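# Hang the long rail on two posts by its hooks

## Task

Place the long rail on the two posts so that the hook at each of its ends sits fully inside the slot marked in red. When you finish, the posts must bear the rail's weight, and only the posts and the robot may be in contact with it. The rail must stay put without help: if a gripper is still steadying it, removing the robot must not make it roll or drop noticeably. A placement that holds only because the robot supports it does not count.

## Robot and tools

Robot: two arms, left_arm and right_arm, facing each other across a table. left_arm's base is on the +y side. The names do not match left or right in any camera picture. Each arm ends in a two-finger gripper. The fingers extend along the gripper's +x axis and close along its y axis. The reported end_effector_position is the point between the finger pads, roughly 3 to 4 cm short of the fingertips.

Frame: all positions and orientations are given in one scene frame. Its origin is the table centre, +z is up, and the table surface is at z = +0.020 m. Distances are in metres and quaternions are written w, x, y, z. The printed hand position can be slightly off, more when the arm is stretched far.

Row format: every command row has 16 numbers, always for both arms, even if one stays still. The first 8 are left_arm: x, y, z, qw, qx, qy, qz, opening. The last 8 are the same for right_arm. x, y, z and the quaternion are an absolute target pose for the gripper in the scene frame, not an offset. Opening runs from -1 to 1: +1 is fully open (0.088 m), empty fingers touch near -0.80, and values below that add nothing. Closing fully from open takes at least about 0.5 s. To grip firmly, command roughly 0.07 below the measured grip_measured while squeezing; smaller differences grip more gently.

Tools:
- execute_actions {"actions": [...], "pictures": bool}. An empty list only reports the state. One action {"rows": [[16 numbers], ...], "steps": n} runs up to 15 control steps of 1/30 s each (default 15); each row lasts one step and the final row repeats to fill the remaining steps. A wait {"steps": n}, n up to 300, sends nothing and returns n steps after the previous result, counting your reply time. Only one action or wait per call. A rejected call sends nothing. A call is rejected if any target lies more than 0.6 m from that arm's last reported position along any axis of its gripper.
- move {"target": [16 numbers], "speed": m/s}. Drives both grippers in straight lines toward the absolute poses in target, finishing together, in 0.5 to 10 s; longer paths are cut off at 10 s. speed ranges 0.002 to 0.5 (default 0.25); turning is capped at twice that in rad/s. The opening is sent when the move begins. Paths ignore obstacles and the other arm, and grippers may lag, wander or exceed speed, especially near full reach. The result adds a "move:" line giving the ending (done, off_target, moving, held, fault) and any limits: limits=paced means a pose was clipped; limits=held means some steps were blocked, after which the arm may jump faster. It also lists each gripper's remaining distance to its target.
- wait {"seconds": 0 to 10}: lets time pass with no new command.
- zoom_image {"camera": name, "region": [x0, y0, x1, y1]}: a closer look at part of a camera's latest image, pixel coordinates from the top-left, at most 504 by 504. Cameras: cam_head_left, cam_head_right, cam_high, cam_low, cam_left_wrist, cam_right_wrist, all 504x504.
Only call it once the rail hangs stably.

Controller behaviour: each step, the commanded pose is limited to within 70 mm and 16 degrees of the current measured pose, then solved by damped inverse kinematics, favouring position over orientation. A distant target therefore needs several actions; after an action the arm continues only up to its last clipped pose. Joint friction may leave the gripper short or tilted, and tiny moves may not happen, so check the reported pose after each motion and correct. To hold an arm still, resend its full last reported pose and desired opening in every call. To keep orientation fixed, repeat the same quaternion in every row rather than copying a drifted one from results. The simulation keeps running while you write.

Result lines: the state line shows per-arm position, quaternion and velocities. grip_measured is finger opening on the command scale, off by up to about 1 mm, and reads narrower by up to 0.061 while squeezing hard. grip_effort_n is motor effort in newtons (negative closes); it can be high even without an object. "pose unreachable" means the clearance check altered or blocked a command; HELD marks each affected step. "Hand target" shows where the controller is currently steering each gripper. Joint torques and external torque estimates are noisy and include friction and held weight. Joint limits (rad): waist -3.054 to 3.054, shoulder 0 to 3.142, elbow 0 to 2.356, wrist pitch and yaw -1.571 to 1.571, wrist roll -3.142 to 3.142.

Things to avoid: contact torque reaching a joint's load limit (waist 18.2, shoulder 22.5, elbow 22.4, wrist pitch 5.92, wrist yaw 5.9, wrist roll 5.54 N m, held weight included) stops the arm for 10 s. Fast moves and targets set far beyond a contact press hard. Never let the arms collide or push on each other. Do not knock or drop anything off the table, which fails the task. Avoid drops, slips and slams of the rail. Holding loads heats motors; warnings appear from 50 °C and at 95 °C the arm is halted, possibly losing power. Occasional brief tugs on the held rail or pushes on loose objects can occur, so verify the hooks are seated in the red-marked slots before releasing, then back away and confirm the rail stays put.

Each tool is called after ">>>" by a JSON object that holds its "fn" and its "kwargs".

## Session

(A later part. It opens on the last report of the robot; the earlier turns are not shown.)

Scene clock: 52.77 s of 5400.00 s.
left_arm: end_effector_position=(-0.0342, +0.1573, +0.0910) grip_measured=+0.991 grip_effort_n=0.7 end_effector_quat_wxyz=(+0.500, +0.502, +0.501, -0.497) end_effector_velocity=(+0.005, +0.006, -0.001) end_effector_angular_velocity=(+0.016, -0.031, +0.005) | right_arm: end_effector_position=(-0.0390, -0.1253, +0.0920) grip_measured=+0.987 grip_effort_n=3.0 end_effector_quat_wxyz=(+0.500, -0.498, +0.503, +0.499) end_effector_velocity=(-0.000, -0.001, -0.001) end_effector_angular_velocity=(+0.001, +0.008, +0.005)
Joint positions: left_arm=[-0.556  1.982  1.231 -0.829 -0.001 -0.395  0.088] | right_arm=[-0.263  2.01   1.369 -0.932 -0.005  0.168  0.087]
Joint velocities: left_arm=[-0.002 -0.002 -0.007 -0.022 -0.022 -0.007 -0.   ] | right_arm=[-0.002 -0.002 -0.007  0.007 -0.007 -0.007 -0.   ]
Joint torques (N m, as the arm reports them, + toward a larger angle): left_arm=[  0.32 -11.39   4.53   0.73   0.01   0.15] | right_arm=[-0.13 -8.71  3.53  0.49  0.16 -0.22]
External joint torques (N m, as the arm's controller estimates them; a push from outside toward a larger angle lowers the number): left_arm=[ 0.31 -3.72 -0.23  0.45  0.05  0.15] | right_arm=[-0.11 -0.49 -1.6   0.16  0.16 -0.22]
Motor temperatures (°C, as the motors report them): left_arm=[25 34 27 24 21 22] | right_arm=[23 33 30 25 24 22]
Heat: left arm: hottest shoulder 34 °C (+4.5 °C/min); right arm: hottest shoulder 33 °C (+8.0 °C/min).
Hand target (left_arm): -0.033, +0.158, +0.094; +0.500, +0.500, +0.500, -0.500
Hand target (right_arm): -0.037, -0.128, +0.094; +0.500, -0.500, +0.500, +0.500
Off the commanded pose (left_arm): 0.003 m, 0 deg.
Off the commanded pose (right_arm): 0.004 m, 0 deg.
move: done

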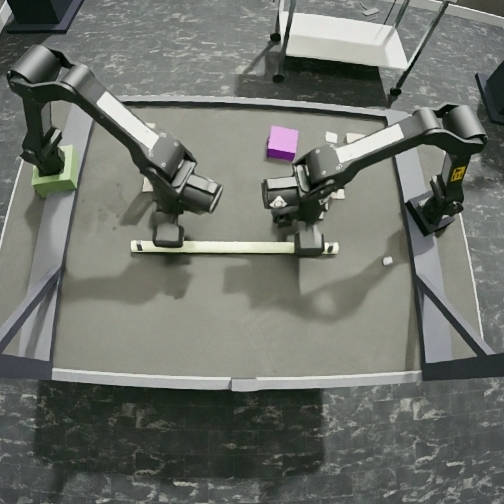

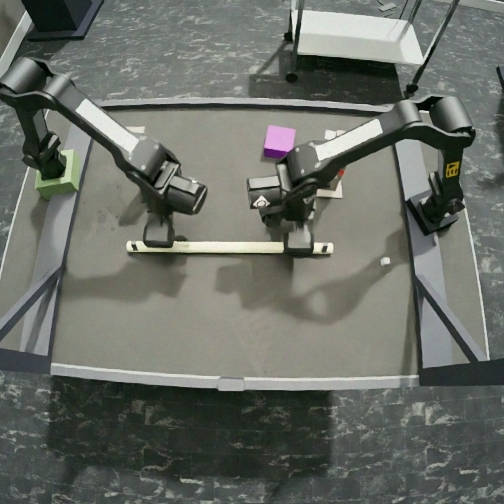

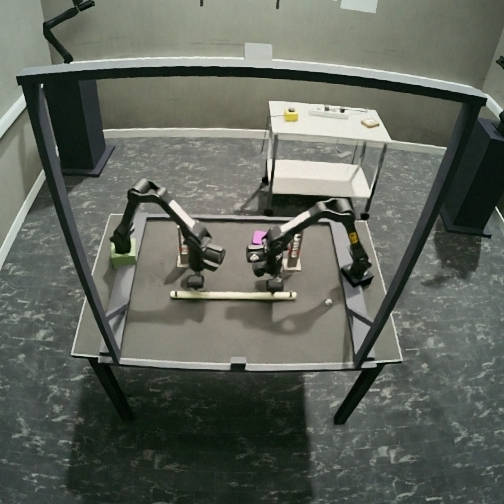

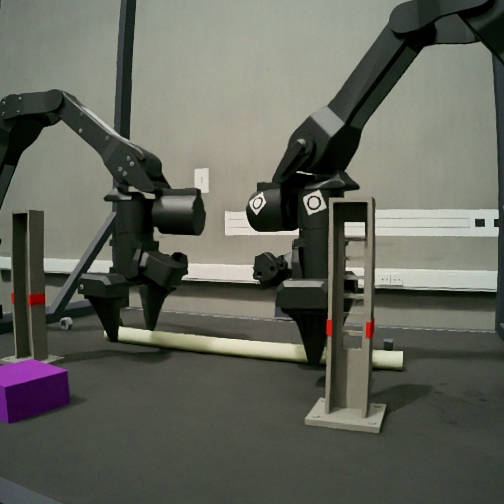

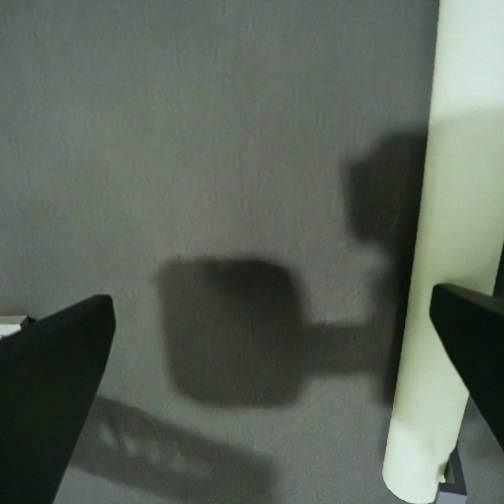

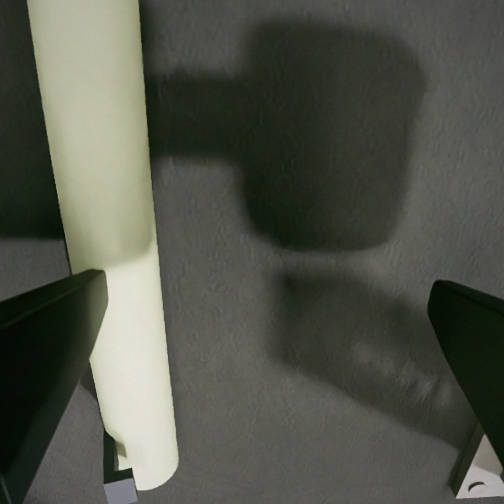

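Rolling works (~110°). Continue.

>>> {"fn": "move", "kwargs": {"target": [-0.013, 0.158, 0.092, 0.5, 0.5, 0.5, -0.5, 1, -0.015, -0.128, 0.093, 0.5, -0.5, 0.5, 0.5, 1], "speed": 0.03}}

Scene clock: 57.17 s of 5400.00 s.
left_arm: end_effector_position=(-0.0140, +0.1574, +0.0890) grip_measured=+0.991 grip_effort_n=0.7 end_effector_quat_wxyz=(+0.499, +0.503, +0.502, -0.496) end_effector_velocity=(+0.005, +0.000, +0.002) end_effector_angular_velocity=(-0.010, -0.035, -0.010) | right_arm: end_effector_position=(-0.0162, -0.1269, +0.0893) grip_measured=+0.987 grip_effort_n=3.0 end_effector_quat_wxyz=(+0.498, -0.501, +0.505, +0.496) end_effector_velocity=(-0.000, -0.002, +0.002) end_effector_angular_velocity=(-0.003, +0.007, +0.005)
Joint positions: left_arm=[-0.501  1.962  1.193 -0.811 -0.001 -0.34   0.088] | right_arm=[-0.324  2.005  1.349 -0.926 -0.003  0.107  0.087]
Joint velocities: left_arm=[-0.002 -0.007 -0.002 -0.007 -0.037  0.007  0.   ] | right_arm=[-0.002 -0.007 -0.002 -0.007 -0.007 -0.007 -0.   ]
Joint torques (N m, as the arm reports them, + toward a larger angle): left_arm=[  0.19 -11.15   4.59   0.76   0.03   0.19] | right_arm=[-0.16 -8.87  3.76  0.59  0.1  -0.2 ]
External joint torques (N m, as the arm's controller estimates them; a push from outside toward a larger angle lowers the number): left_arm=[ 0.2  -3.55 -0.21  0.47  0.06  0.19] | right_arm=[-0.16 -0.74 -1.28  0.3   0.11 -0.2 ]
Motor temperatures (°C, as the motors report them): left_arm=[25 35 27 24 21 22] | right_arm=[23 34 29 25 24 22]
Heat: left arm: hottest shoulder 35 °C (+5.2 °C/min); right arm: hottest shoulder 34 °C (+8.4 °C/min).
Hand target (left_arm): -0.013, +0.158, +0.092; +0.500, +0.500, +0.500, -0.500
Hand target (right_arm): -0.015, -0.128, +0.093; +0.500, -0.500, +0.500, +0.500
Off the commanded pose (left_arm): 0.003 m, 1 deg.
Off the commanded pose (right_arm): 0.004 m, 1 deg.
After step 90, 0.30 s passed at rest.
move: done

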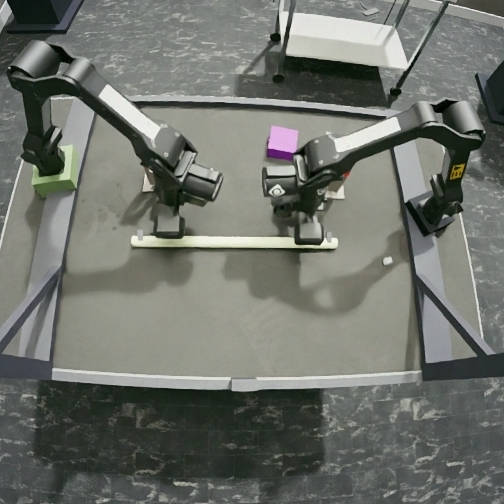

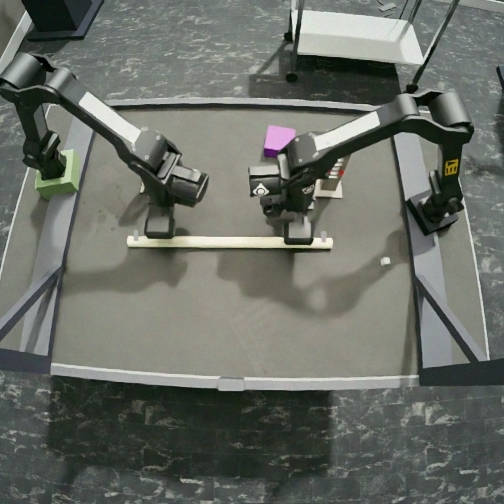

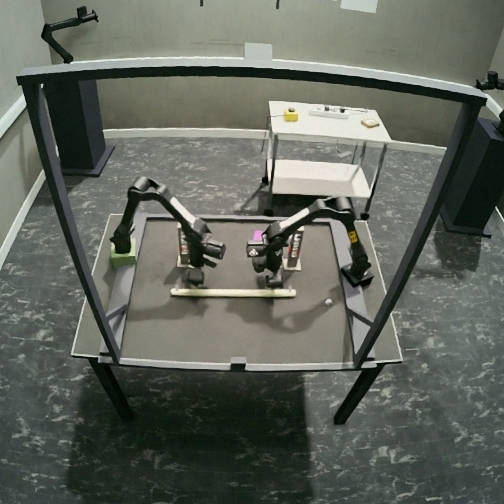

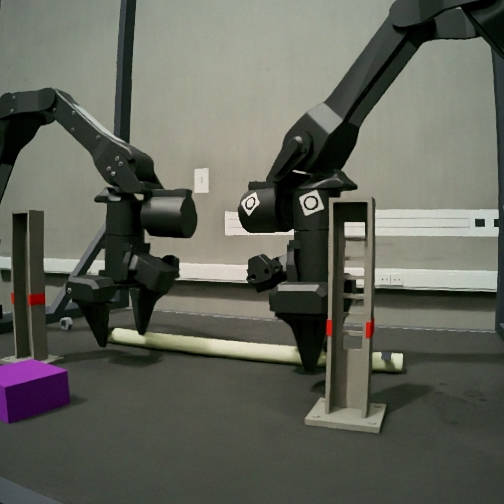

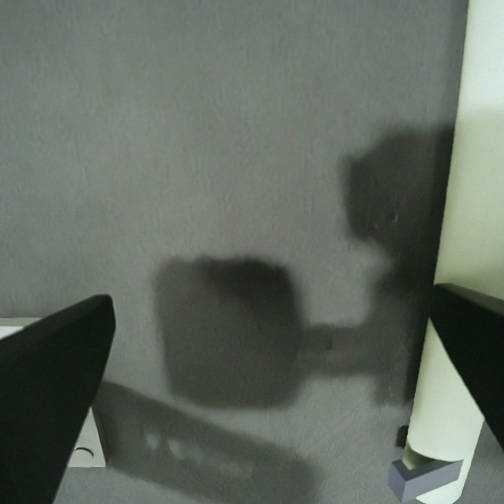

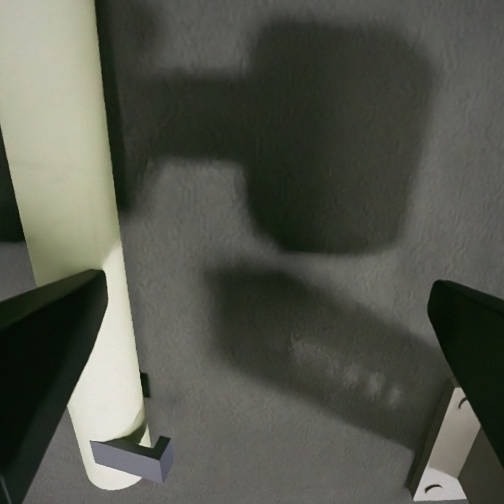

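>>> {"fn": "move", "kwargs": {"target": [-0.008, 0.158, 0.112, 0.5, 0.5, 0.5, -0.5, 1, -0.010, -0.128, 0.112, 0.5, -0.5, 0.5, 0.5, 1], "speed": 0.05}}

>>> {"fn": "move", "kwargs": {"target": [-0.062, 0.158, 0.108, 0.5, 0.5, 0.5, -0.5, 1, -0.064, -0.128, 0.108, 0.5, -0.5, 0.5, 0.5, 1], "speed": 0.1}}

Scene clock: 60.87 s of 5400.00 s.
left_arm: end_effector_position=(-0.0074, +0.1624, +0.1055) grip_measured=+0.991 grip_effort_n=1.2 end_effector_quat_wxyz=(+0.497, +0.507, +0.503, -0.493) end_effector_velocity=(-0.002, -0.001, +0.002) end_effector_angular_velocity=(-0.009, +0.011, +0.005) | right_arm: end_effector_position=(-0.0112, -0.1325, +0.1041) grip_measured=+0.987 grip_effort_n=3.0 end_effector_quat_wxyz=(+0.495, -0.505, +0.507, +0.493) end_effector_velocity=(+0.002, -0.002, +0.000) end_effector_angular_velocity=(-0.007, -0.008, +0.005)
Joint positions: left_arm=[-0.487  1.918  1.204 -0.879 -0.001 -0.326  0.088] | right_arm=[-0.336  1.973  1.365 -0.988 -0.003  0.093  0.087]
Joint velocities: left_arm=[-0.002 -0.007 -0.002  0.007  0.007 -0.007 -0.   ] | right_arm=[-0.002 -0.002 -0.002 -0.007  0.007 -0.007 -0.   ]
Joint torques (N m, as the arm reports them, + toward a larger angle): left_arm=[  0.29 -10.66   7.34   0.45   0.03   0.16] | right_arm=[-0.23 -8.57  6.57  0.22  0.1  -0.2 ]
External joint torques (N m, as the arm's controller estimates them; a push from outside toward a larger angle lowers the number): left_arm=[ 0.28 -3.21  2.36  0.15  0.06  0.16] | right_arm=[-0.22 -0.53  1.39 -0.06  0.1  -0.2 ]
Motor temperatures (°C, as the motors report them): left_arm=[25 36 27 24 21 22] | right_arm=[23 35 29 25 24 22]
Heat: left arm: hottest shoulder 36 °C (+6.0 °C/min); right arm: hottest shoulder 35 °C (+9.0 °C/min).
Hand target (left_arm): -0.008, +0.158, +0.112; +0.500, +0.500, +0.500, -0.500
Hand target (right_arm): -0.010, -0.128, +0.112; +0.500, -0.500, +0.500, +0.500
Off the commanded pose (left_arm): 0.008 m, 1 deg.
Off the commanded pose (right_arm): 0.009 m, 1 deg.
move: off_target (right_arm)

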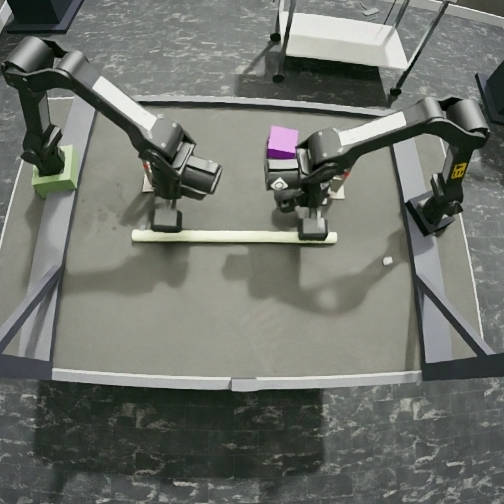

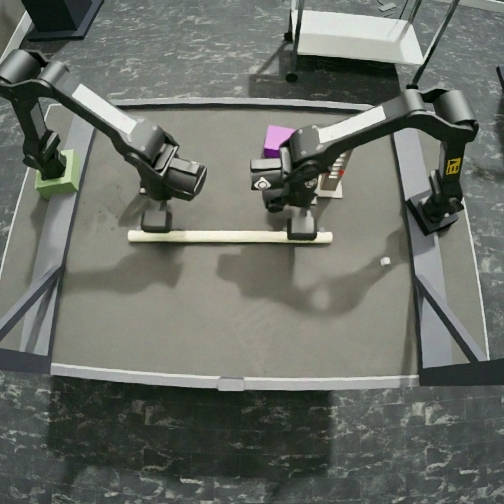

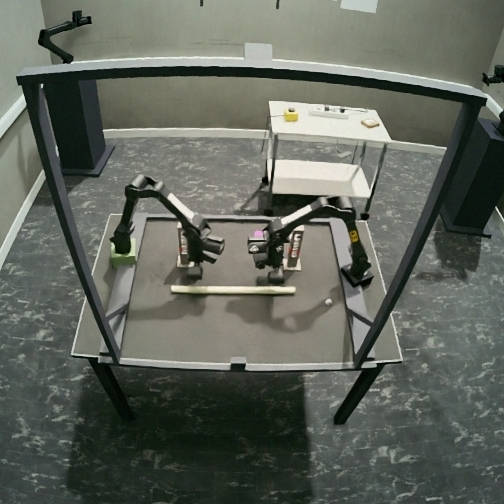

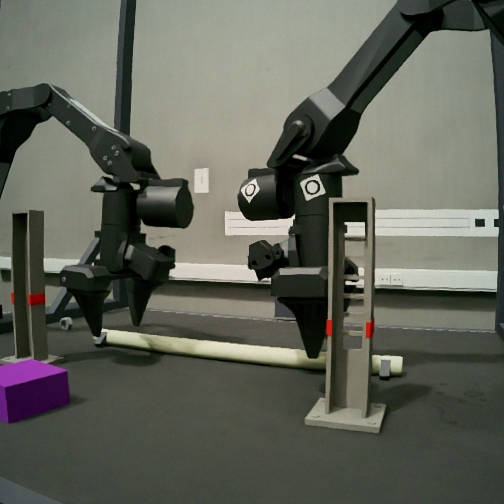

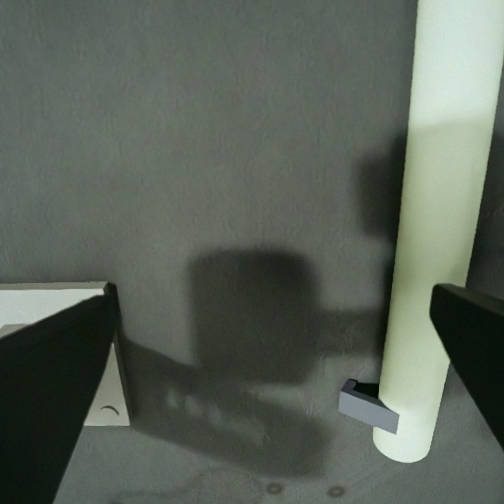

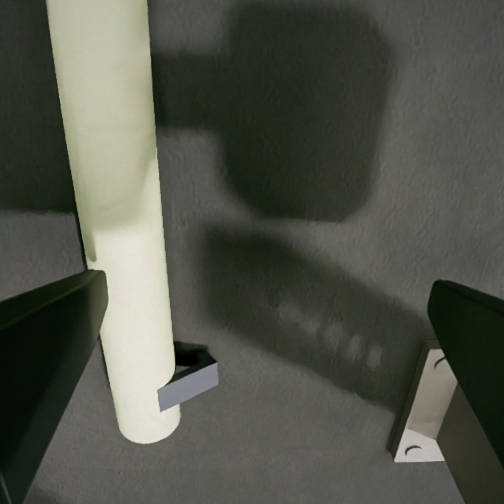

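Scene clock: 61.77 s of 5400.00 s.
left_arm: end_effector_position=(-0.0599, +0.1606, +0.1081) grip_measured=+0.991 grip_effort_n=1.2 end_effector_quat_wxyz=(+0.499, +0.501, +0.499, -0.500) end_effector_velocity=(-0.001, +0.002, -0.000) end_effector_angular_velocity=(+0.003, -0.010, -0.000) | right_arm: end_effector_position=(-0.0632, -0.1314, +0.1091) grip_measured=+0.987 grip_effort_n=3.0 end_effector_quat_wxyz=(+0.498, -0.501, +0.499, +0.502) end_effector_velocity=(-0.004, -0.002, +0.001) end_effector_angular_velocity=(-0.007, +0.021, +0.010)
Joint positions: left_arm=[-0.627  1.973  1.294 -0.894 -0.001 -0.462  0.088] | right_arm=[-0.193  1.981  1.398 -0.988 -0.003  0.226  0.087]
Joint velocities: left_arm=[-0.007  0.002  0.002 -0.007 -0.007 -0.007 -0.001] | right_arm=[ 0.002 -0.002  0.002 -0.007 -0.022 -0.007 -0.   ]
Joint torques (N m, as the arm reports them, + toward a larger angle): left_arm=[-0.15 -8.81  7.6   0.4   0.03 -0.17] | right_arm=[ 0.19 -6.19  6.79  0.36  0.05  0.18]
External joint torques (N m, as the arm's controller estimates them; a push from outside toward a larger angle lowers the number): left_arm=[-0.05 -1.02  2.65  0.12  0.05 -0.17] | right_arm=[0.13 1.98 1.54 0.04 0.06 0.18]
Motor temperatures (°C, as the motors report them): left_arm=[25 36 27 24 21 22] | right_arm=[23 35 30 25 24 22]
Heat: left arm: hottest shoulder 36 °C (+6.0 °C/min); right arm: hottest shoulder 35 °C (+8.0 °C/min).
Hand target (left_arm): -0.062, +0.158, +0.108; +0.500, +0.500, +0.500, -0.500
Hand target (right_arm): -0.064, -0.128, +0.108; +0.500, -0.499, +0.500, +0.501
Off the commanded pose (left_arm): 0.003 m, 0 deg.
Off the commanded pose (right_arm): 0.004 m, 0 deg.
move: done

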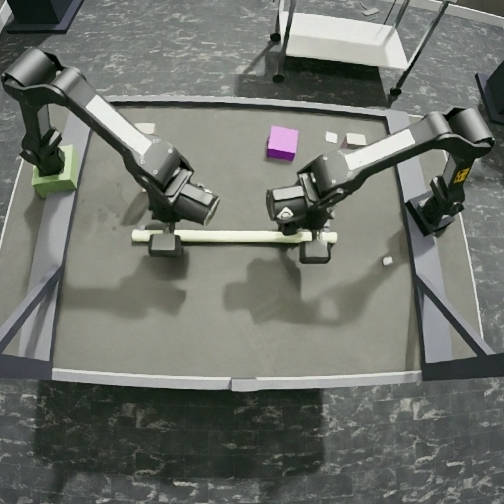

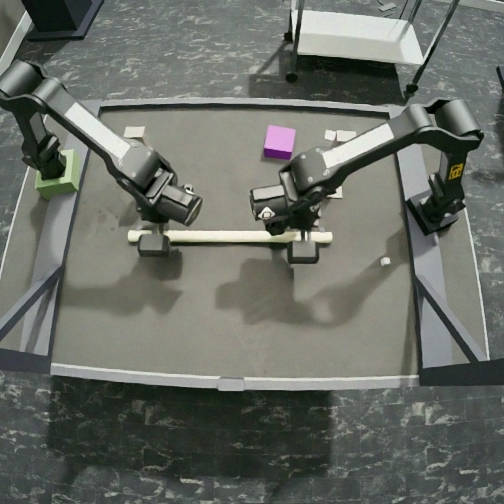

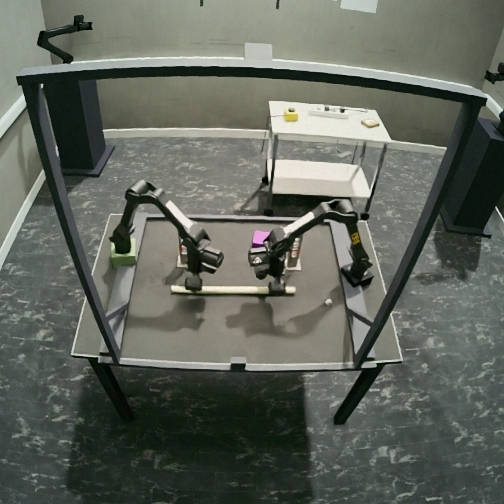

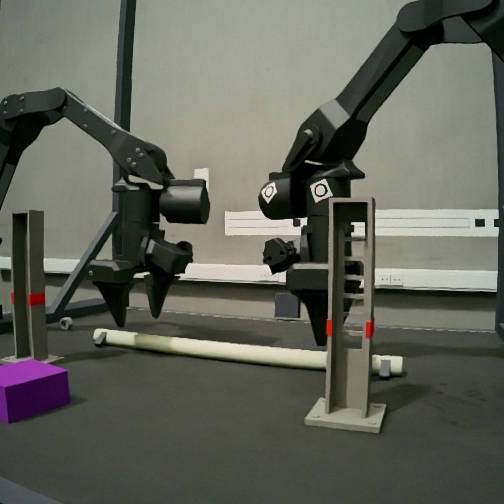

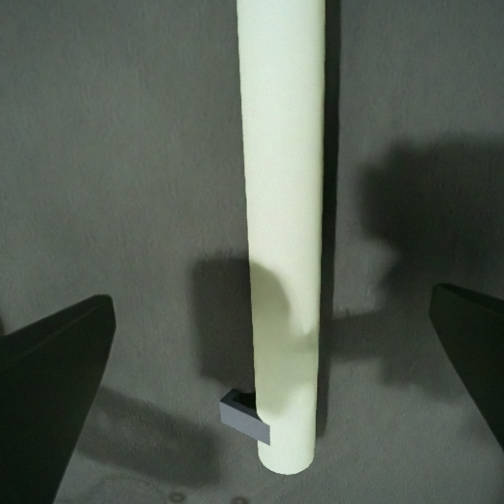

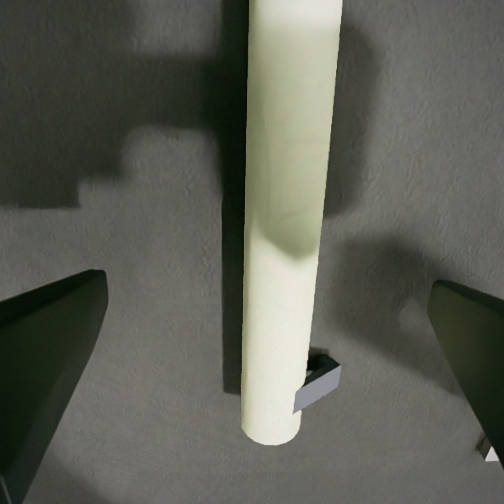

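>>> {"fn": "move", "kwargs": {"target": [-0.066, 0.14, 0.063, 0.5, 0.5, 0.5, -0.5, 1, -0.057, -0.105, 0.061, 0.5, -0.5, 0.5, 0.5, 1], "speed": 0.08}}

>>> {"fn": "move", "kwargs": {"target": [-0.066, 0.14, 0.067, 0.5, 0.5, 0.5, -0.5, -0.42, -0.057, -0.105, 0.066, 0.5, -0.5, 0.5, 0.5, -0.42], "speed": 0.05}}

Scene clock: 66.57 s of 5400.00 s.
left_arm: end_effector_position=(-0.0657, +0.1431, +0.0641) grip_measured=+0.991 grip_effort_n=0.7 end_effector_quat_wxyz=(+0.500, +0.501, +0.501, -0.498) end_effector_velocity=(-0.002, +0.000, -0.001) end_effector_angular_velocity=(-0.005, -0.005, -0.015) | right_arm: end_effector_position=(-0.0587, -0.1074, +0.0674) grip_measured=+0.987 grip_effort_n=3.0 end_effector_quat_wxyz=(+0.501, -0.497, +0.501, +0.502) end_effector_velocity=(-0.000, +0.001, -0.001) end_effector_angular_velocity=(+0.001, +0.008, +0.005)
Joint positions: left_arm=[-0.62   2.115  1.315 -0.774 -0.    -0.458  0.088] | right_arm=[-0.219  2.116  1.425 -0.873 -0.004  0.21   0.087]
Joint velocities: left_arm=[-0.007  0.002 -0.002  0.007 -0.007  0.007 -0.   ] | right_arm=[-0.002  0.002 -0.002  0.007 -0.007 -0.007 -0.   ]
Joint torques (N m, as the arm reports them, + toward a larger angle): left_arm=[ 0.24 -9.2   6.95  0.72 -0.03  0.15] | right_arm=[-0.29 -5.77  6.16  0.9   0.11 -0.23]
External joint torques (N m, as the arm's controller estimates them; a push from outside toward a larger angle lowers the number): left_arm=[ 0.32 -0.69  2.2   0.4  -0.01  0.15] | right_arm=[-0.27  3.03  1.11  0.56  0.1  -0.22]
Motor temperatures (°C, as the motors report them): left_arm=[25 36 27 24 21 22] | right_arm=[23 34 30 25 24 22]
Heat: left arm: hottest shoulder 36 °C (+6.0 °C/min); right arm: hottest shoulder 34 °C (+7.1 °C/min).
Hand target (left_arm): -0.066, +0.140, +0.063; +0.500, +0.500, +0.500, -0.500
Hand target (right_arm): -0.057, -0.105, +0.061; +0.500, -0.500, +0.500, +0.500
Off the commanded pose (left_arm): 0.003 m, 0 deg.
Off the commanded pose (right_arm): 0.007 m, 0 deg.
After step 90, 0.73 s passed at rest.
move: done

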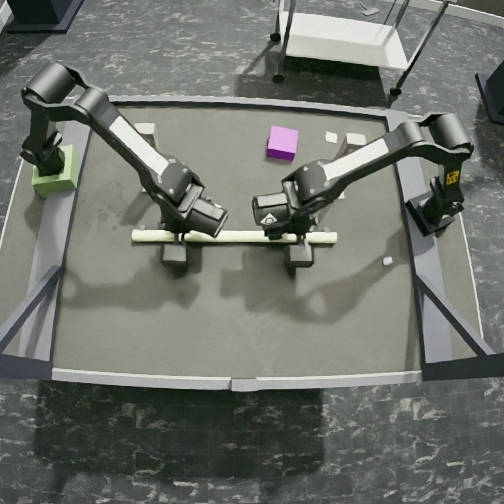

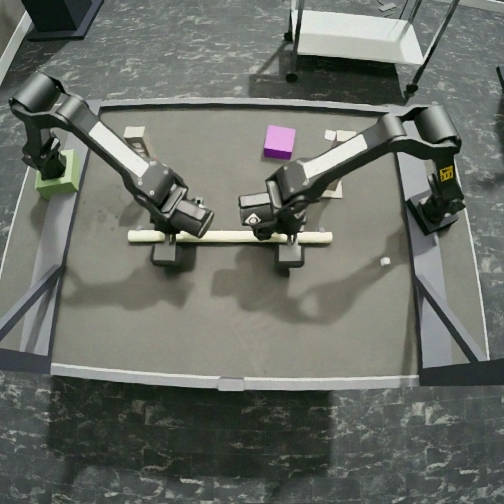

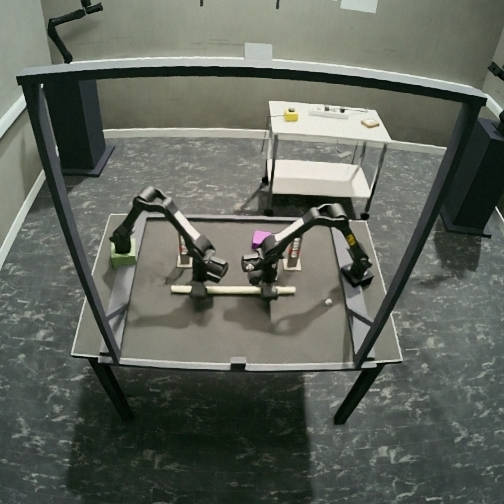

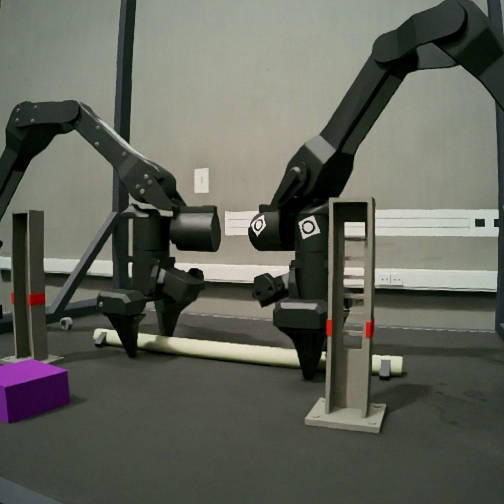

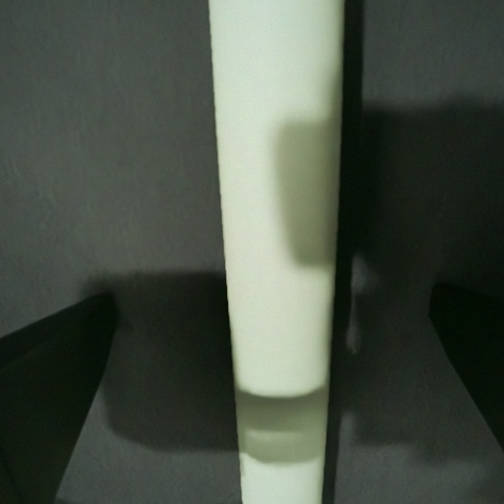

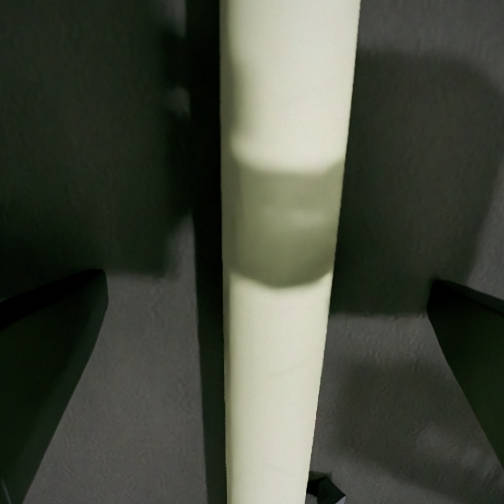

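Scene clock: 67.27 s of 5400.00 s.
left_arm: end_effector_position=(-0.0646, +0.1439, +0.0646) grip_measured=-0.344 grip_effort_n=-83.5 end_effector_quat_wxyz=(+0.500, +0.503, +0.502, -0.496) end_effector_velocity=(+0.002, -0.002, +0.000) end_effector_angular_velocity=(-0.016, -0.017, +0.005) | right_arm: end_effector_position=(-0.0584, -0.1071, +0.0685) grip_measured=-0.354 grip_effort_n=-83.5 end_effector_quat_wxyz=(+0.500, -0.498, +0.500, +0.502) end_effector_velocity=(+0.001, -0.005, +0.000) end_effector_angular_velocity=(-0.023, +0.003, +0.020)
Joint positions: left_arm=[-0.618  2.115  1.317 -0.783 -0.001 -0.458  0.022] | right_arm=[-0.219  2.116  1.43  -0.879 -0.002  0.206  0.022]
Joint velocities: left_arm=[-0.002 -0.002 -0.002  0.007 -0.022 -0.007 -0.   ] | right_arm=[-0.002 -0.002 -0.002 -0.022 -0.007 -0.022  0.   ]
Joint torques (N m, as the arm reports them, + toward a larger angle): left_arm=[  0.22 -10.15   7.13   0.47  -0.01   0.18] | right_arm=[-0.31 -6.66  6.25  0.27  0.07 -0.13]
External joint torques (N m, as the arm's controller estimates them; a push from outside toward a larger angle lowers the number): left_arm=[ 0.19 -1.69  2.38  0.16  0.03  0.18] | right_arm=[-0.31  2.2   1.22 -0.04  0.07 -0.13]
Motor temperatures (°C, as the motors report them): left_arm=[25 36 27 24 21 22] | right_arm=[23 34 30 25 24 22]
Heat: left arm: hottest shoulder 36 °C (+6.1 °C/min); right arm: hottest shoulder 34 °C (+7.1 °C/min).
Hand target (left_arm): -0.066, +0.140, +0.067; +0.500, +0.500, +0.500, -0.500
Hand target (right_arm): -0.057, -0.105, +0.066; +0.500, -0.500, +0.500, +0.500
Off the commanded pose (left_arm): 0.005 m, 1 deg.
Off the commanded pose (right_arm): 0.004 m, 0 deg.
move: done

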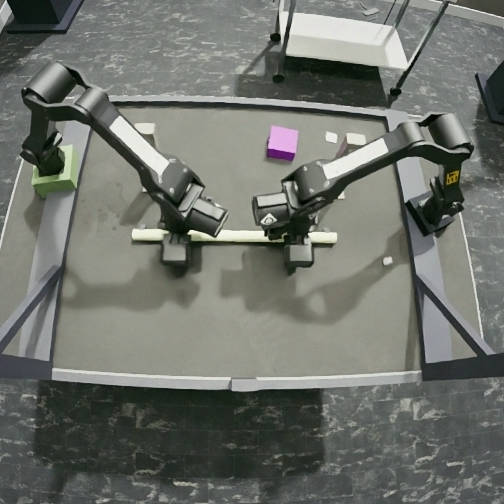

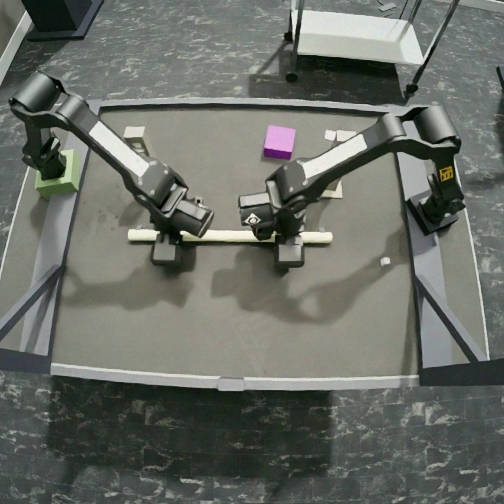

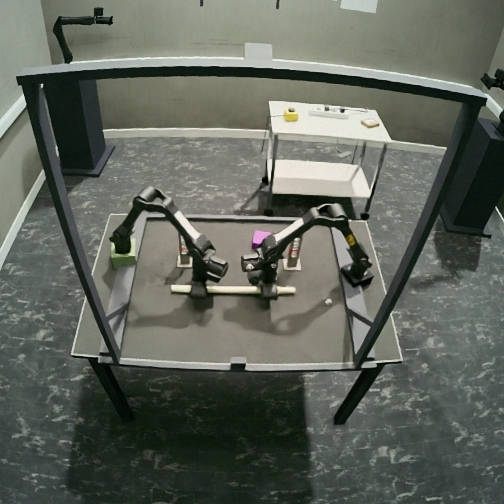

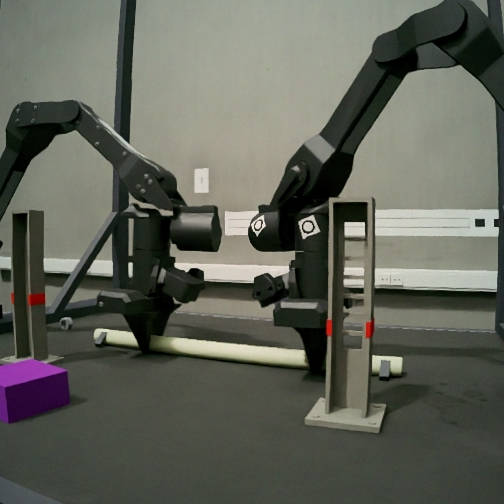

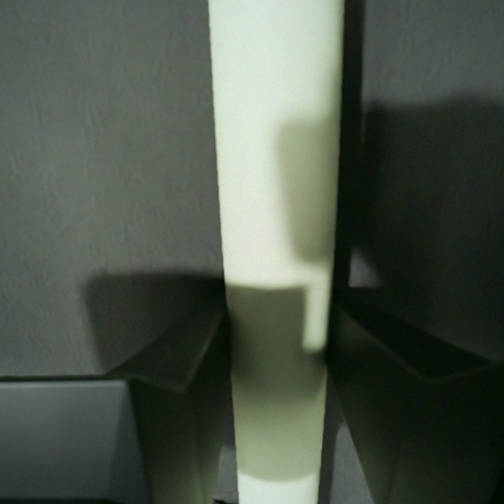

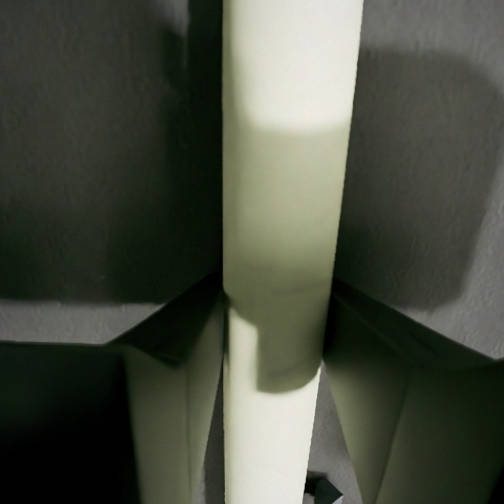

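>>> {"fn": "move", "kwargs": {"target": [-0.064, 0.144, 0.10, 0.5, 0.5, 0.5, -0.5, -0.42, -0.058, -0.107, 0.103, 0.5, -0.5, 0.5, 0.5, -0.42], "speed": 0.08}}

>>> {"fn": "move", "kwargs": {"target": [0.01, 0.119, 0.136, 0.6229, 0.6229, 0.3347, -0.3347, -0.42, 0.01, -0.132, 0.138, 0.6229, -0.6229, 0.3347, 0.3347, -0.42], "speed": 0.1}}

>>> {"fn": "zoom_image", "kwargs": {"camera": "cam_low", "region": [290, 270, 410, 370]}}

>>> {"fn": "zoom_image", "kwargs": {"camera": "cam_low", "region": [0, 250, 120, 350]}}

Scene clock: 74.10 s of 5400.00 s.
left_arm: end_effector_position=(-0.0621, +0.1454, +0.0911) grip_measured=-0.344 grip_effort_n=-83.5 end_effector_quat_wxyz=(+0.500, +0.505, +0.502, -0.493) end_effector_velocity=(-0.001, +0.006, +0.003) end_effector_angular_velocity=(+0.027, -0.005, +0.000) | right_arm: end_effector_position=(-0.0575, -0.1073, +0.0948) grip_measured=-0.354 grip_effort_n=-83.5 end_effector_quat_wxyz=(+0.499, -0.503, +0.502, +0.497) end_effector_velocity=(+0.005, -0.003, +0.004) end_effector_angular_velocity=(-0.020, -0.012, +0.000)
Joint positions: left_arm=[-0.615  2.062  1.353 -0.878 -0.003 -0.457  0.022] | right_arm=[-0.22   2.087  1.496 -0.99   0.001  0.206  0.022]
Joint velocities: left_arm=[-0.007 -0.002  0.007 -0.037  0.007 -0.007  0.   ] | right_arm=[-0.007 -0.002  0.012 -0.037  0.007 -0.007 -0.   ]
Joint torques (N m, as the arm reports them, + toward a larger angle): left_arm=[ -0.13 -12.83   6.62  -0.32   0.09   0.06] | right_arm=[ 0.12 -9.53  5.9  -0.55 -0.01 -0.01]
External joint torques (N m, as the arm's controller estimates them; a push from outside toward a larger angle lowers the number): left_arm=[-0.07 -4.53  1.76 -0.6   0.12  0.06] | right_arm=[ 0.19 -0.66  0.69 -0.86 -0.02 -0.01]
Motor temperatures (°C, as the motors report them): left_arm=[25 37 28 24 21 22] | right_arm=[23 34 30 25 24 22]
Heat: left arm: hottest shoulder 37 °C (+7.1 °C/min); right arm: hottest shoulder 34 °C (+5.1 °C/min).
Hand target (left_arm): -0.064, +0.144, +0.100; +0.500, +0.500, +0.500, -0.500
Hand target (right_arm): -0.058, -0.107, +0.103; +0.500, -0.500, +0.500, +0.500
Off the commanded pose (left_arm): 0.009 m, 1 deg.
Off the commanded pose (right_arm): 0.008 m, 1 deg.
After step 90, 3.03 s passed at rest.
move: off_target (left_arm)

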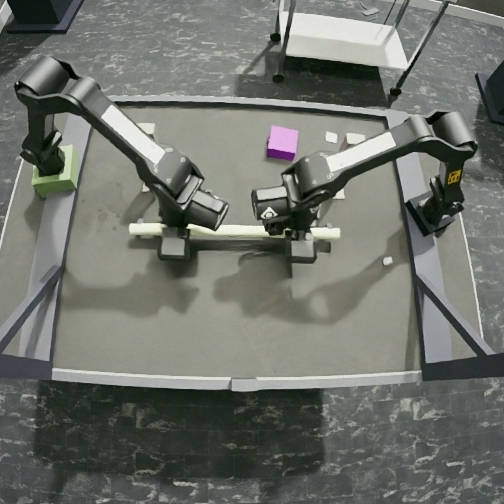

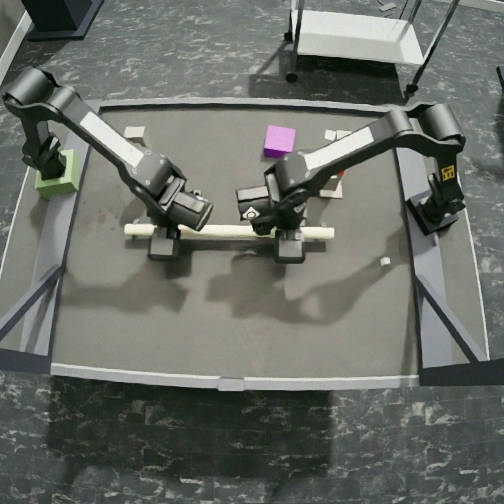

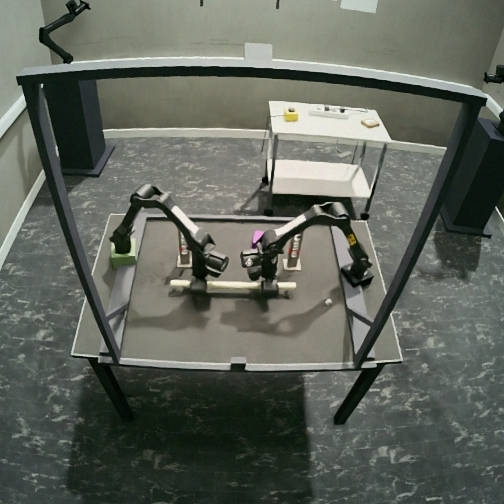

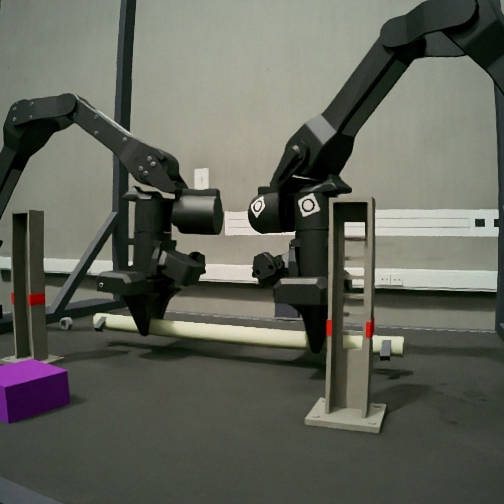

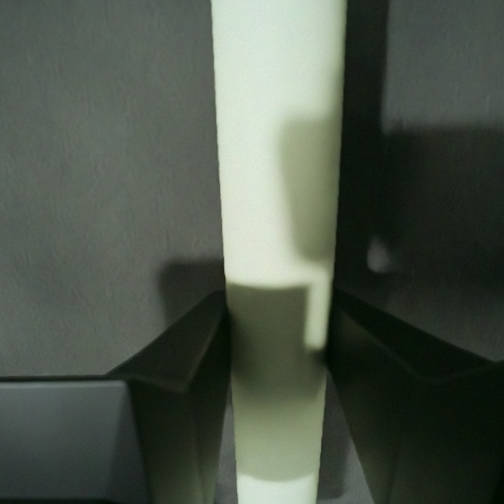

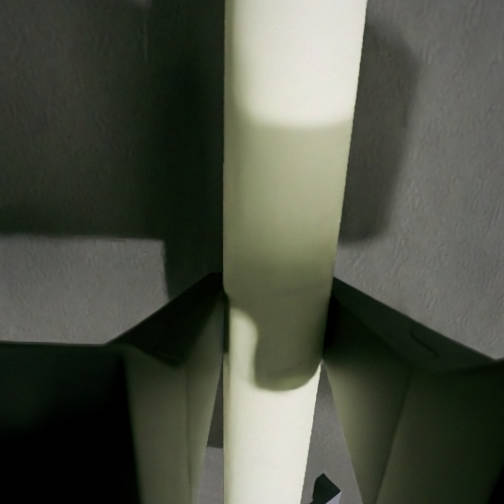

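Scene clock: 77.30 s of 5400.00 s.
left_arm: end_effector_position=(+0.0083, +0.1235, +0.1320) grip_measured=-0.344 grip_effort_n=-83.5 end_effector_quat_wxyz=(+0.618, +0.625, +0.340, -0.335) end_effector_velocity=(+0.005, +0.001, +0.003) end_effector_angular_velocity=(-0.008, -0.041, +0.006) | right_arm: end_effector_position=(+0.0110, -0.1297, +0.1325) grip_measured=-0.354 grip_effort_n=-83.5 end_effector_quat_wxyz=(+0.623, -0.619, +0.344, +0.332) end_effector_velocity=(+0.003, -0.003, -0.001) end_effector_angular_velocity=(-0.027, -0.011, +0.017)
Joint positions: left_arm=[-0.614  2.189  1.615 -1.284 -0.507 -0.523  0.022] | right_arm=[-0.174  2.044  1.484 -1.184  0.551  0.316  0.022]
Joint velocities: left_arm=[-0.002  0.002  0.002 -0.022 -0.037 -0.022  0.   ] | right_arm=[-0.002  0.002 -0.007 -0.007  0.007 -0.022  0.   ]
Joint torques (N m, as the arm reports them, + toward a larger angle): left_arm=[  0.27 -10.93   8.03  -0.27  -0.82   0.08] | right_arm=[ 0.97 -9.25  3.9  -0.24  0.58 -0.21]
External joint torques (N m, as the arm's controller estimates them; a push from outside toward a larger angle lowers the number): left_arm=[ 0.3  -2.02  3.33 -0.1  -0.47  0.11] | right_arm=[ 0.97 -0.95 -1.08 -0.27  0.22 -0.24]
Motor temperatures (°C, as the motors report them): left_arm=[25 37 28 24 21 22] | right_arm=[23 35 30 25 24 21]
Heat: left arm: hottest shoulder 37 °C (+7.1 °C/min); right arm: hottest shoulder 35 °C (+6.1 °C/min).
Hand target (left_arm): +0.010, +0.118, +0.137; +0.624, +0.622, +0.333, -0.336
Hand target (right_arm): +0.010, -0.132, +0.138; +0.622, -0.623, +0.335, +0.335
Off the commanded pose (left_arm): 0.006 m, 1 deg.
Off the commanded pose (right_arm): 0.006 m, 1 deg.
move: done

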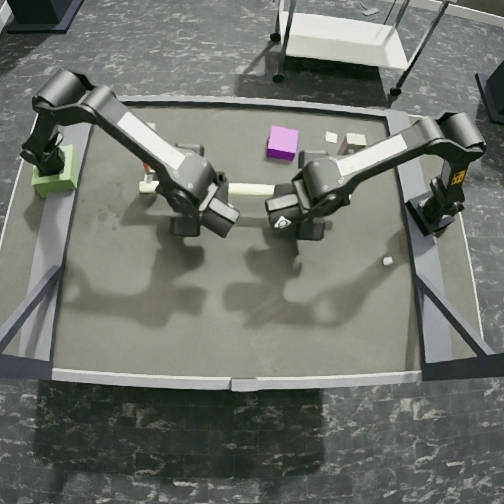

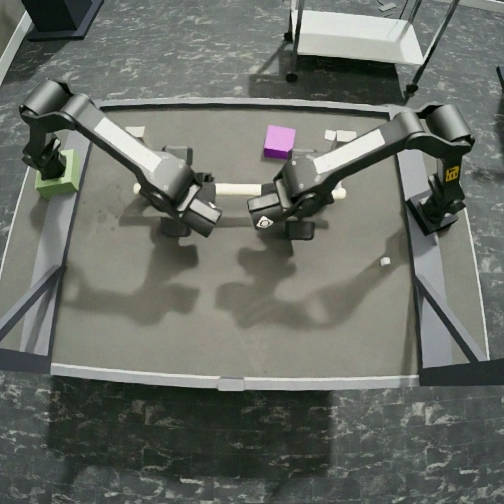

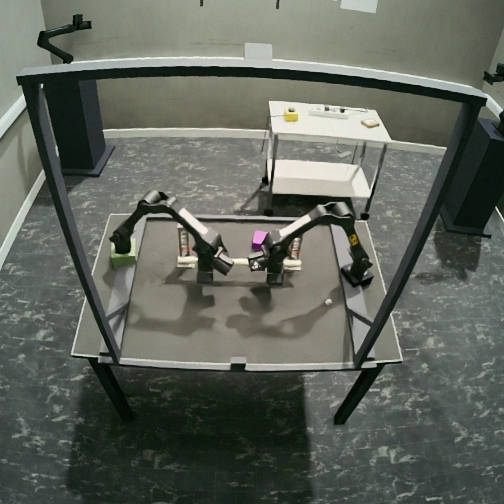

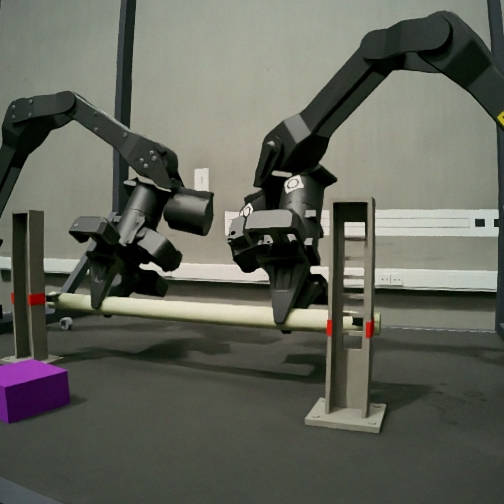

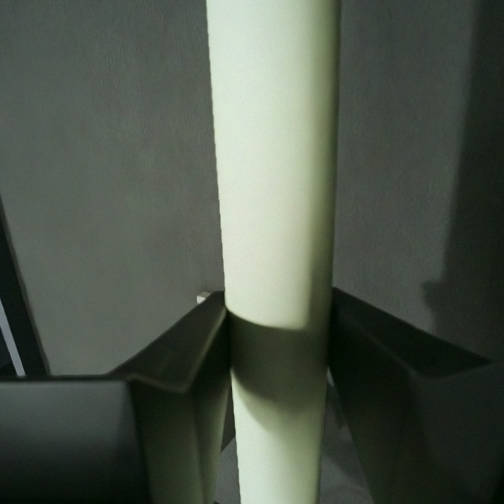

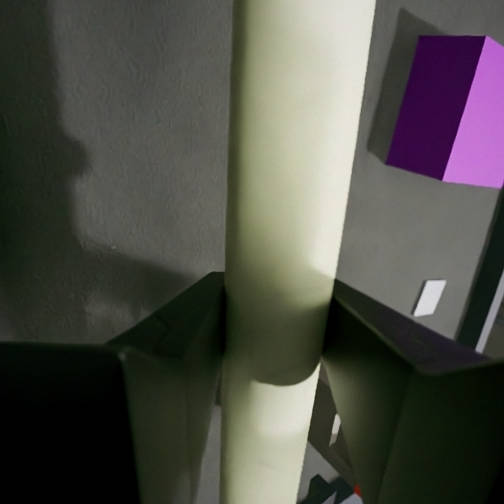

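Region (290, 270, 410, 370) of cam_low's 504x504 image, scaled by 4.200, with more detail than that image has.

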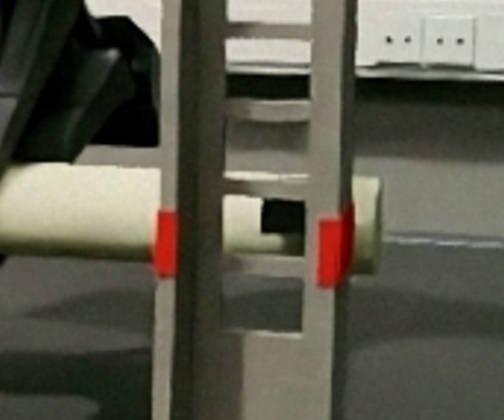

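Region (0, 250, 120, 350) of cam_low's 504x504 image, scaled by 4.200, with more detail than that image has.

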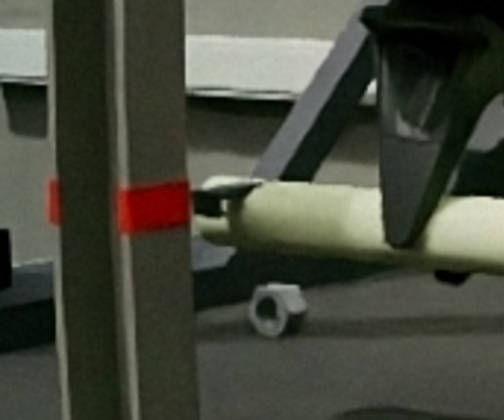

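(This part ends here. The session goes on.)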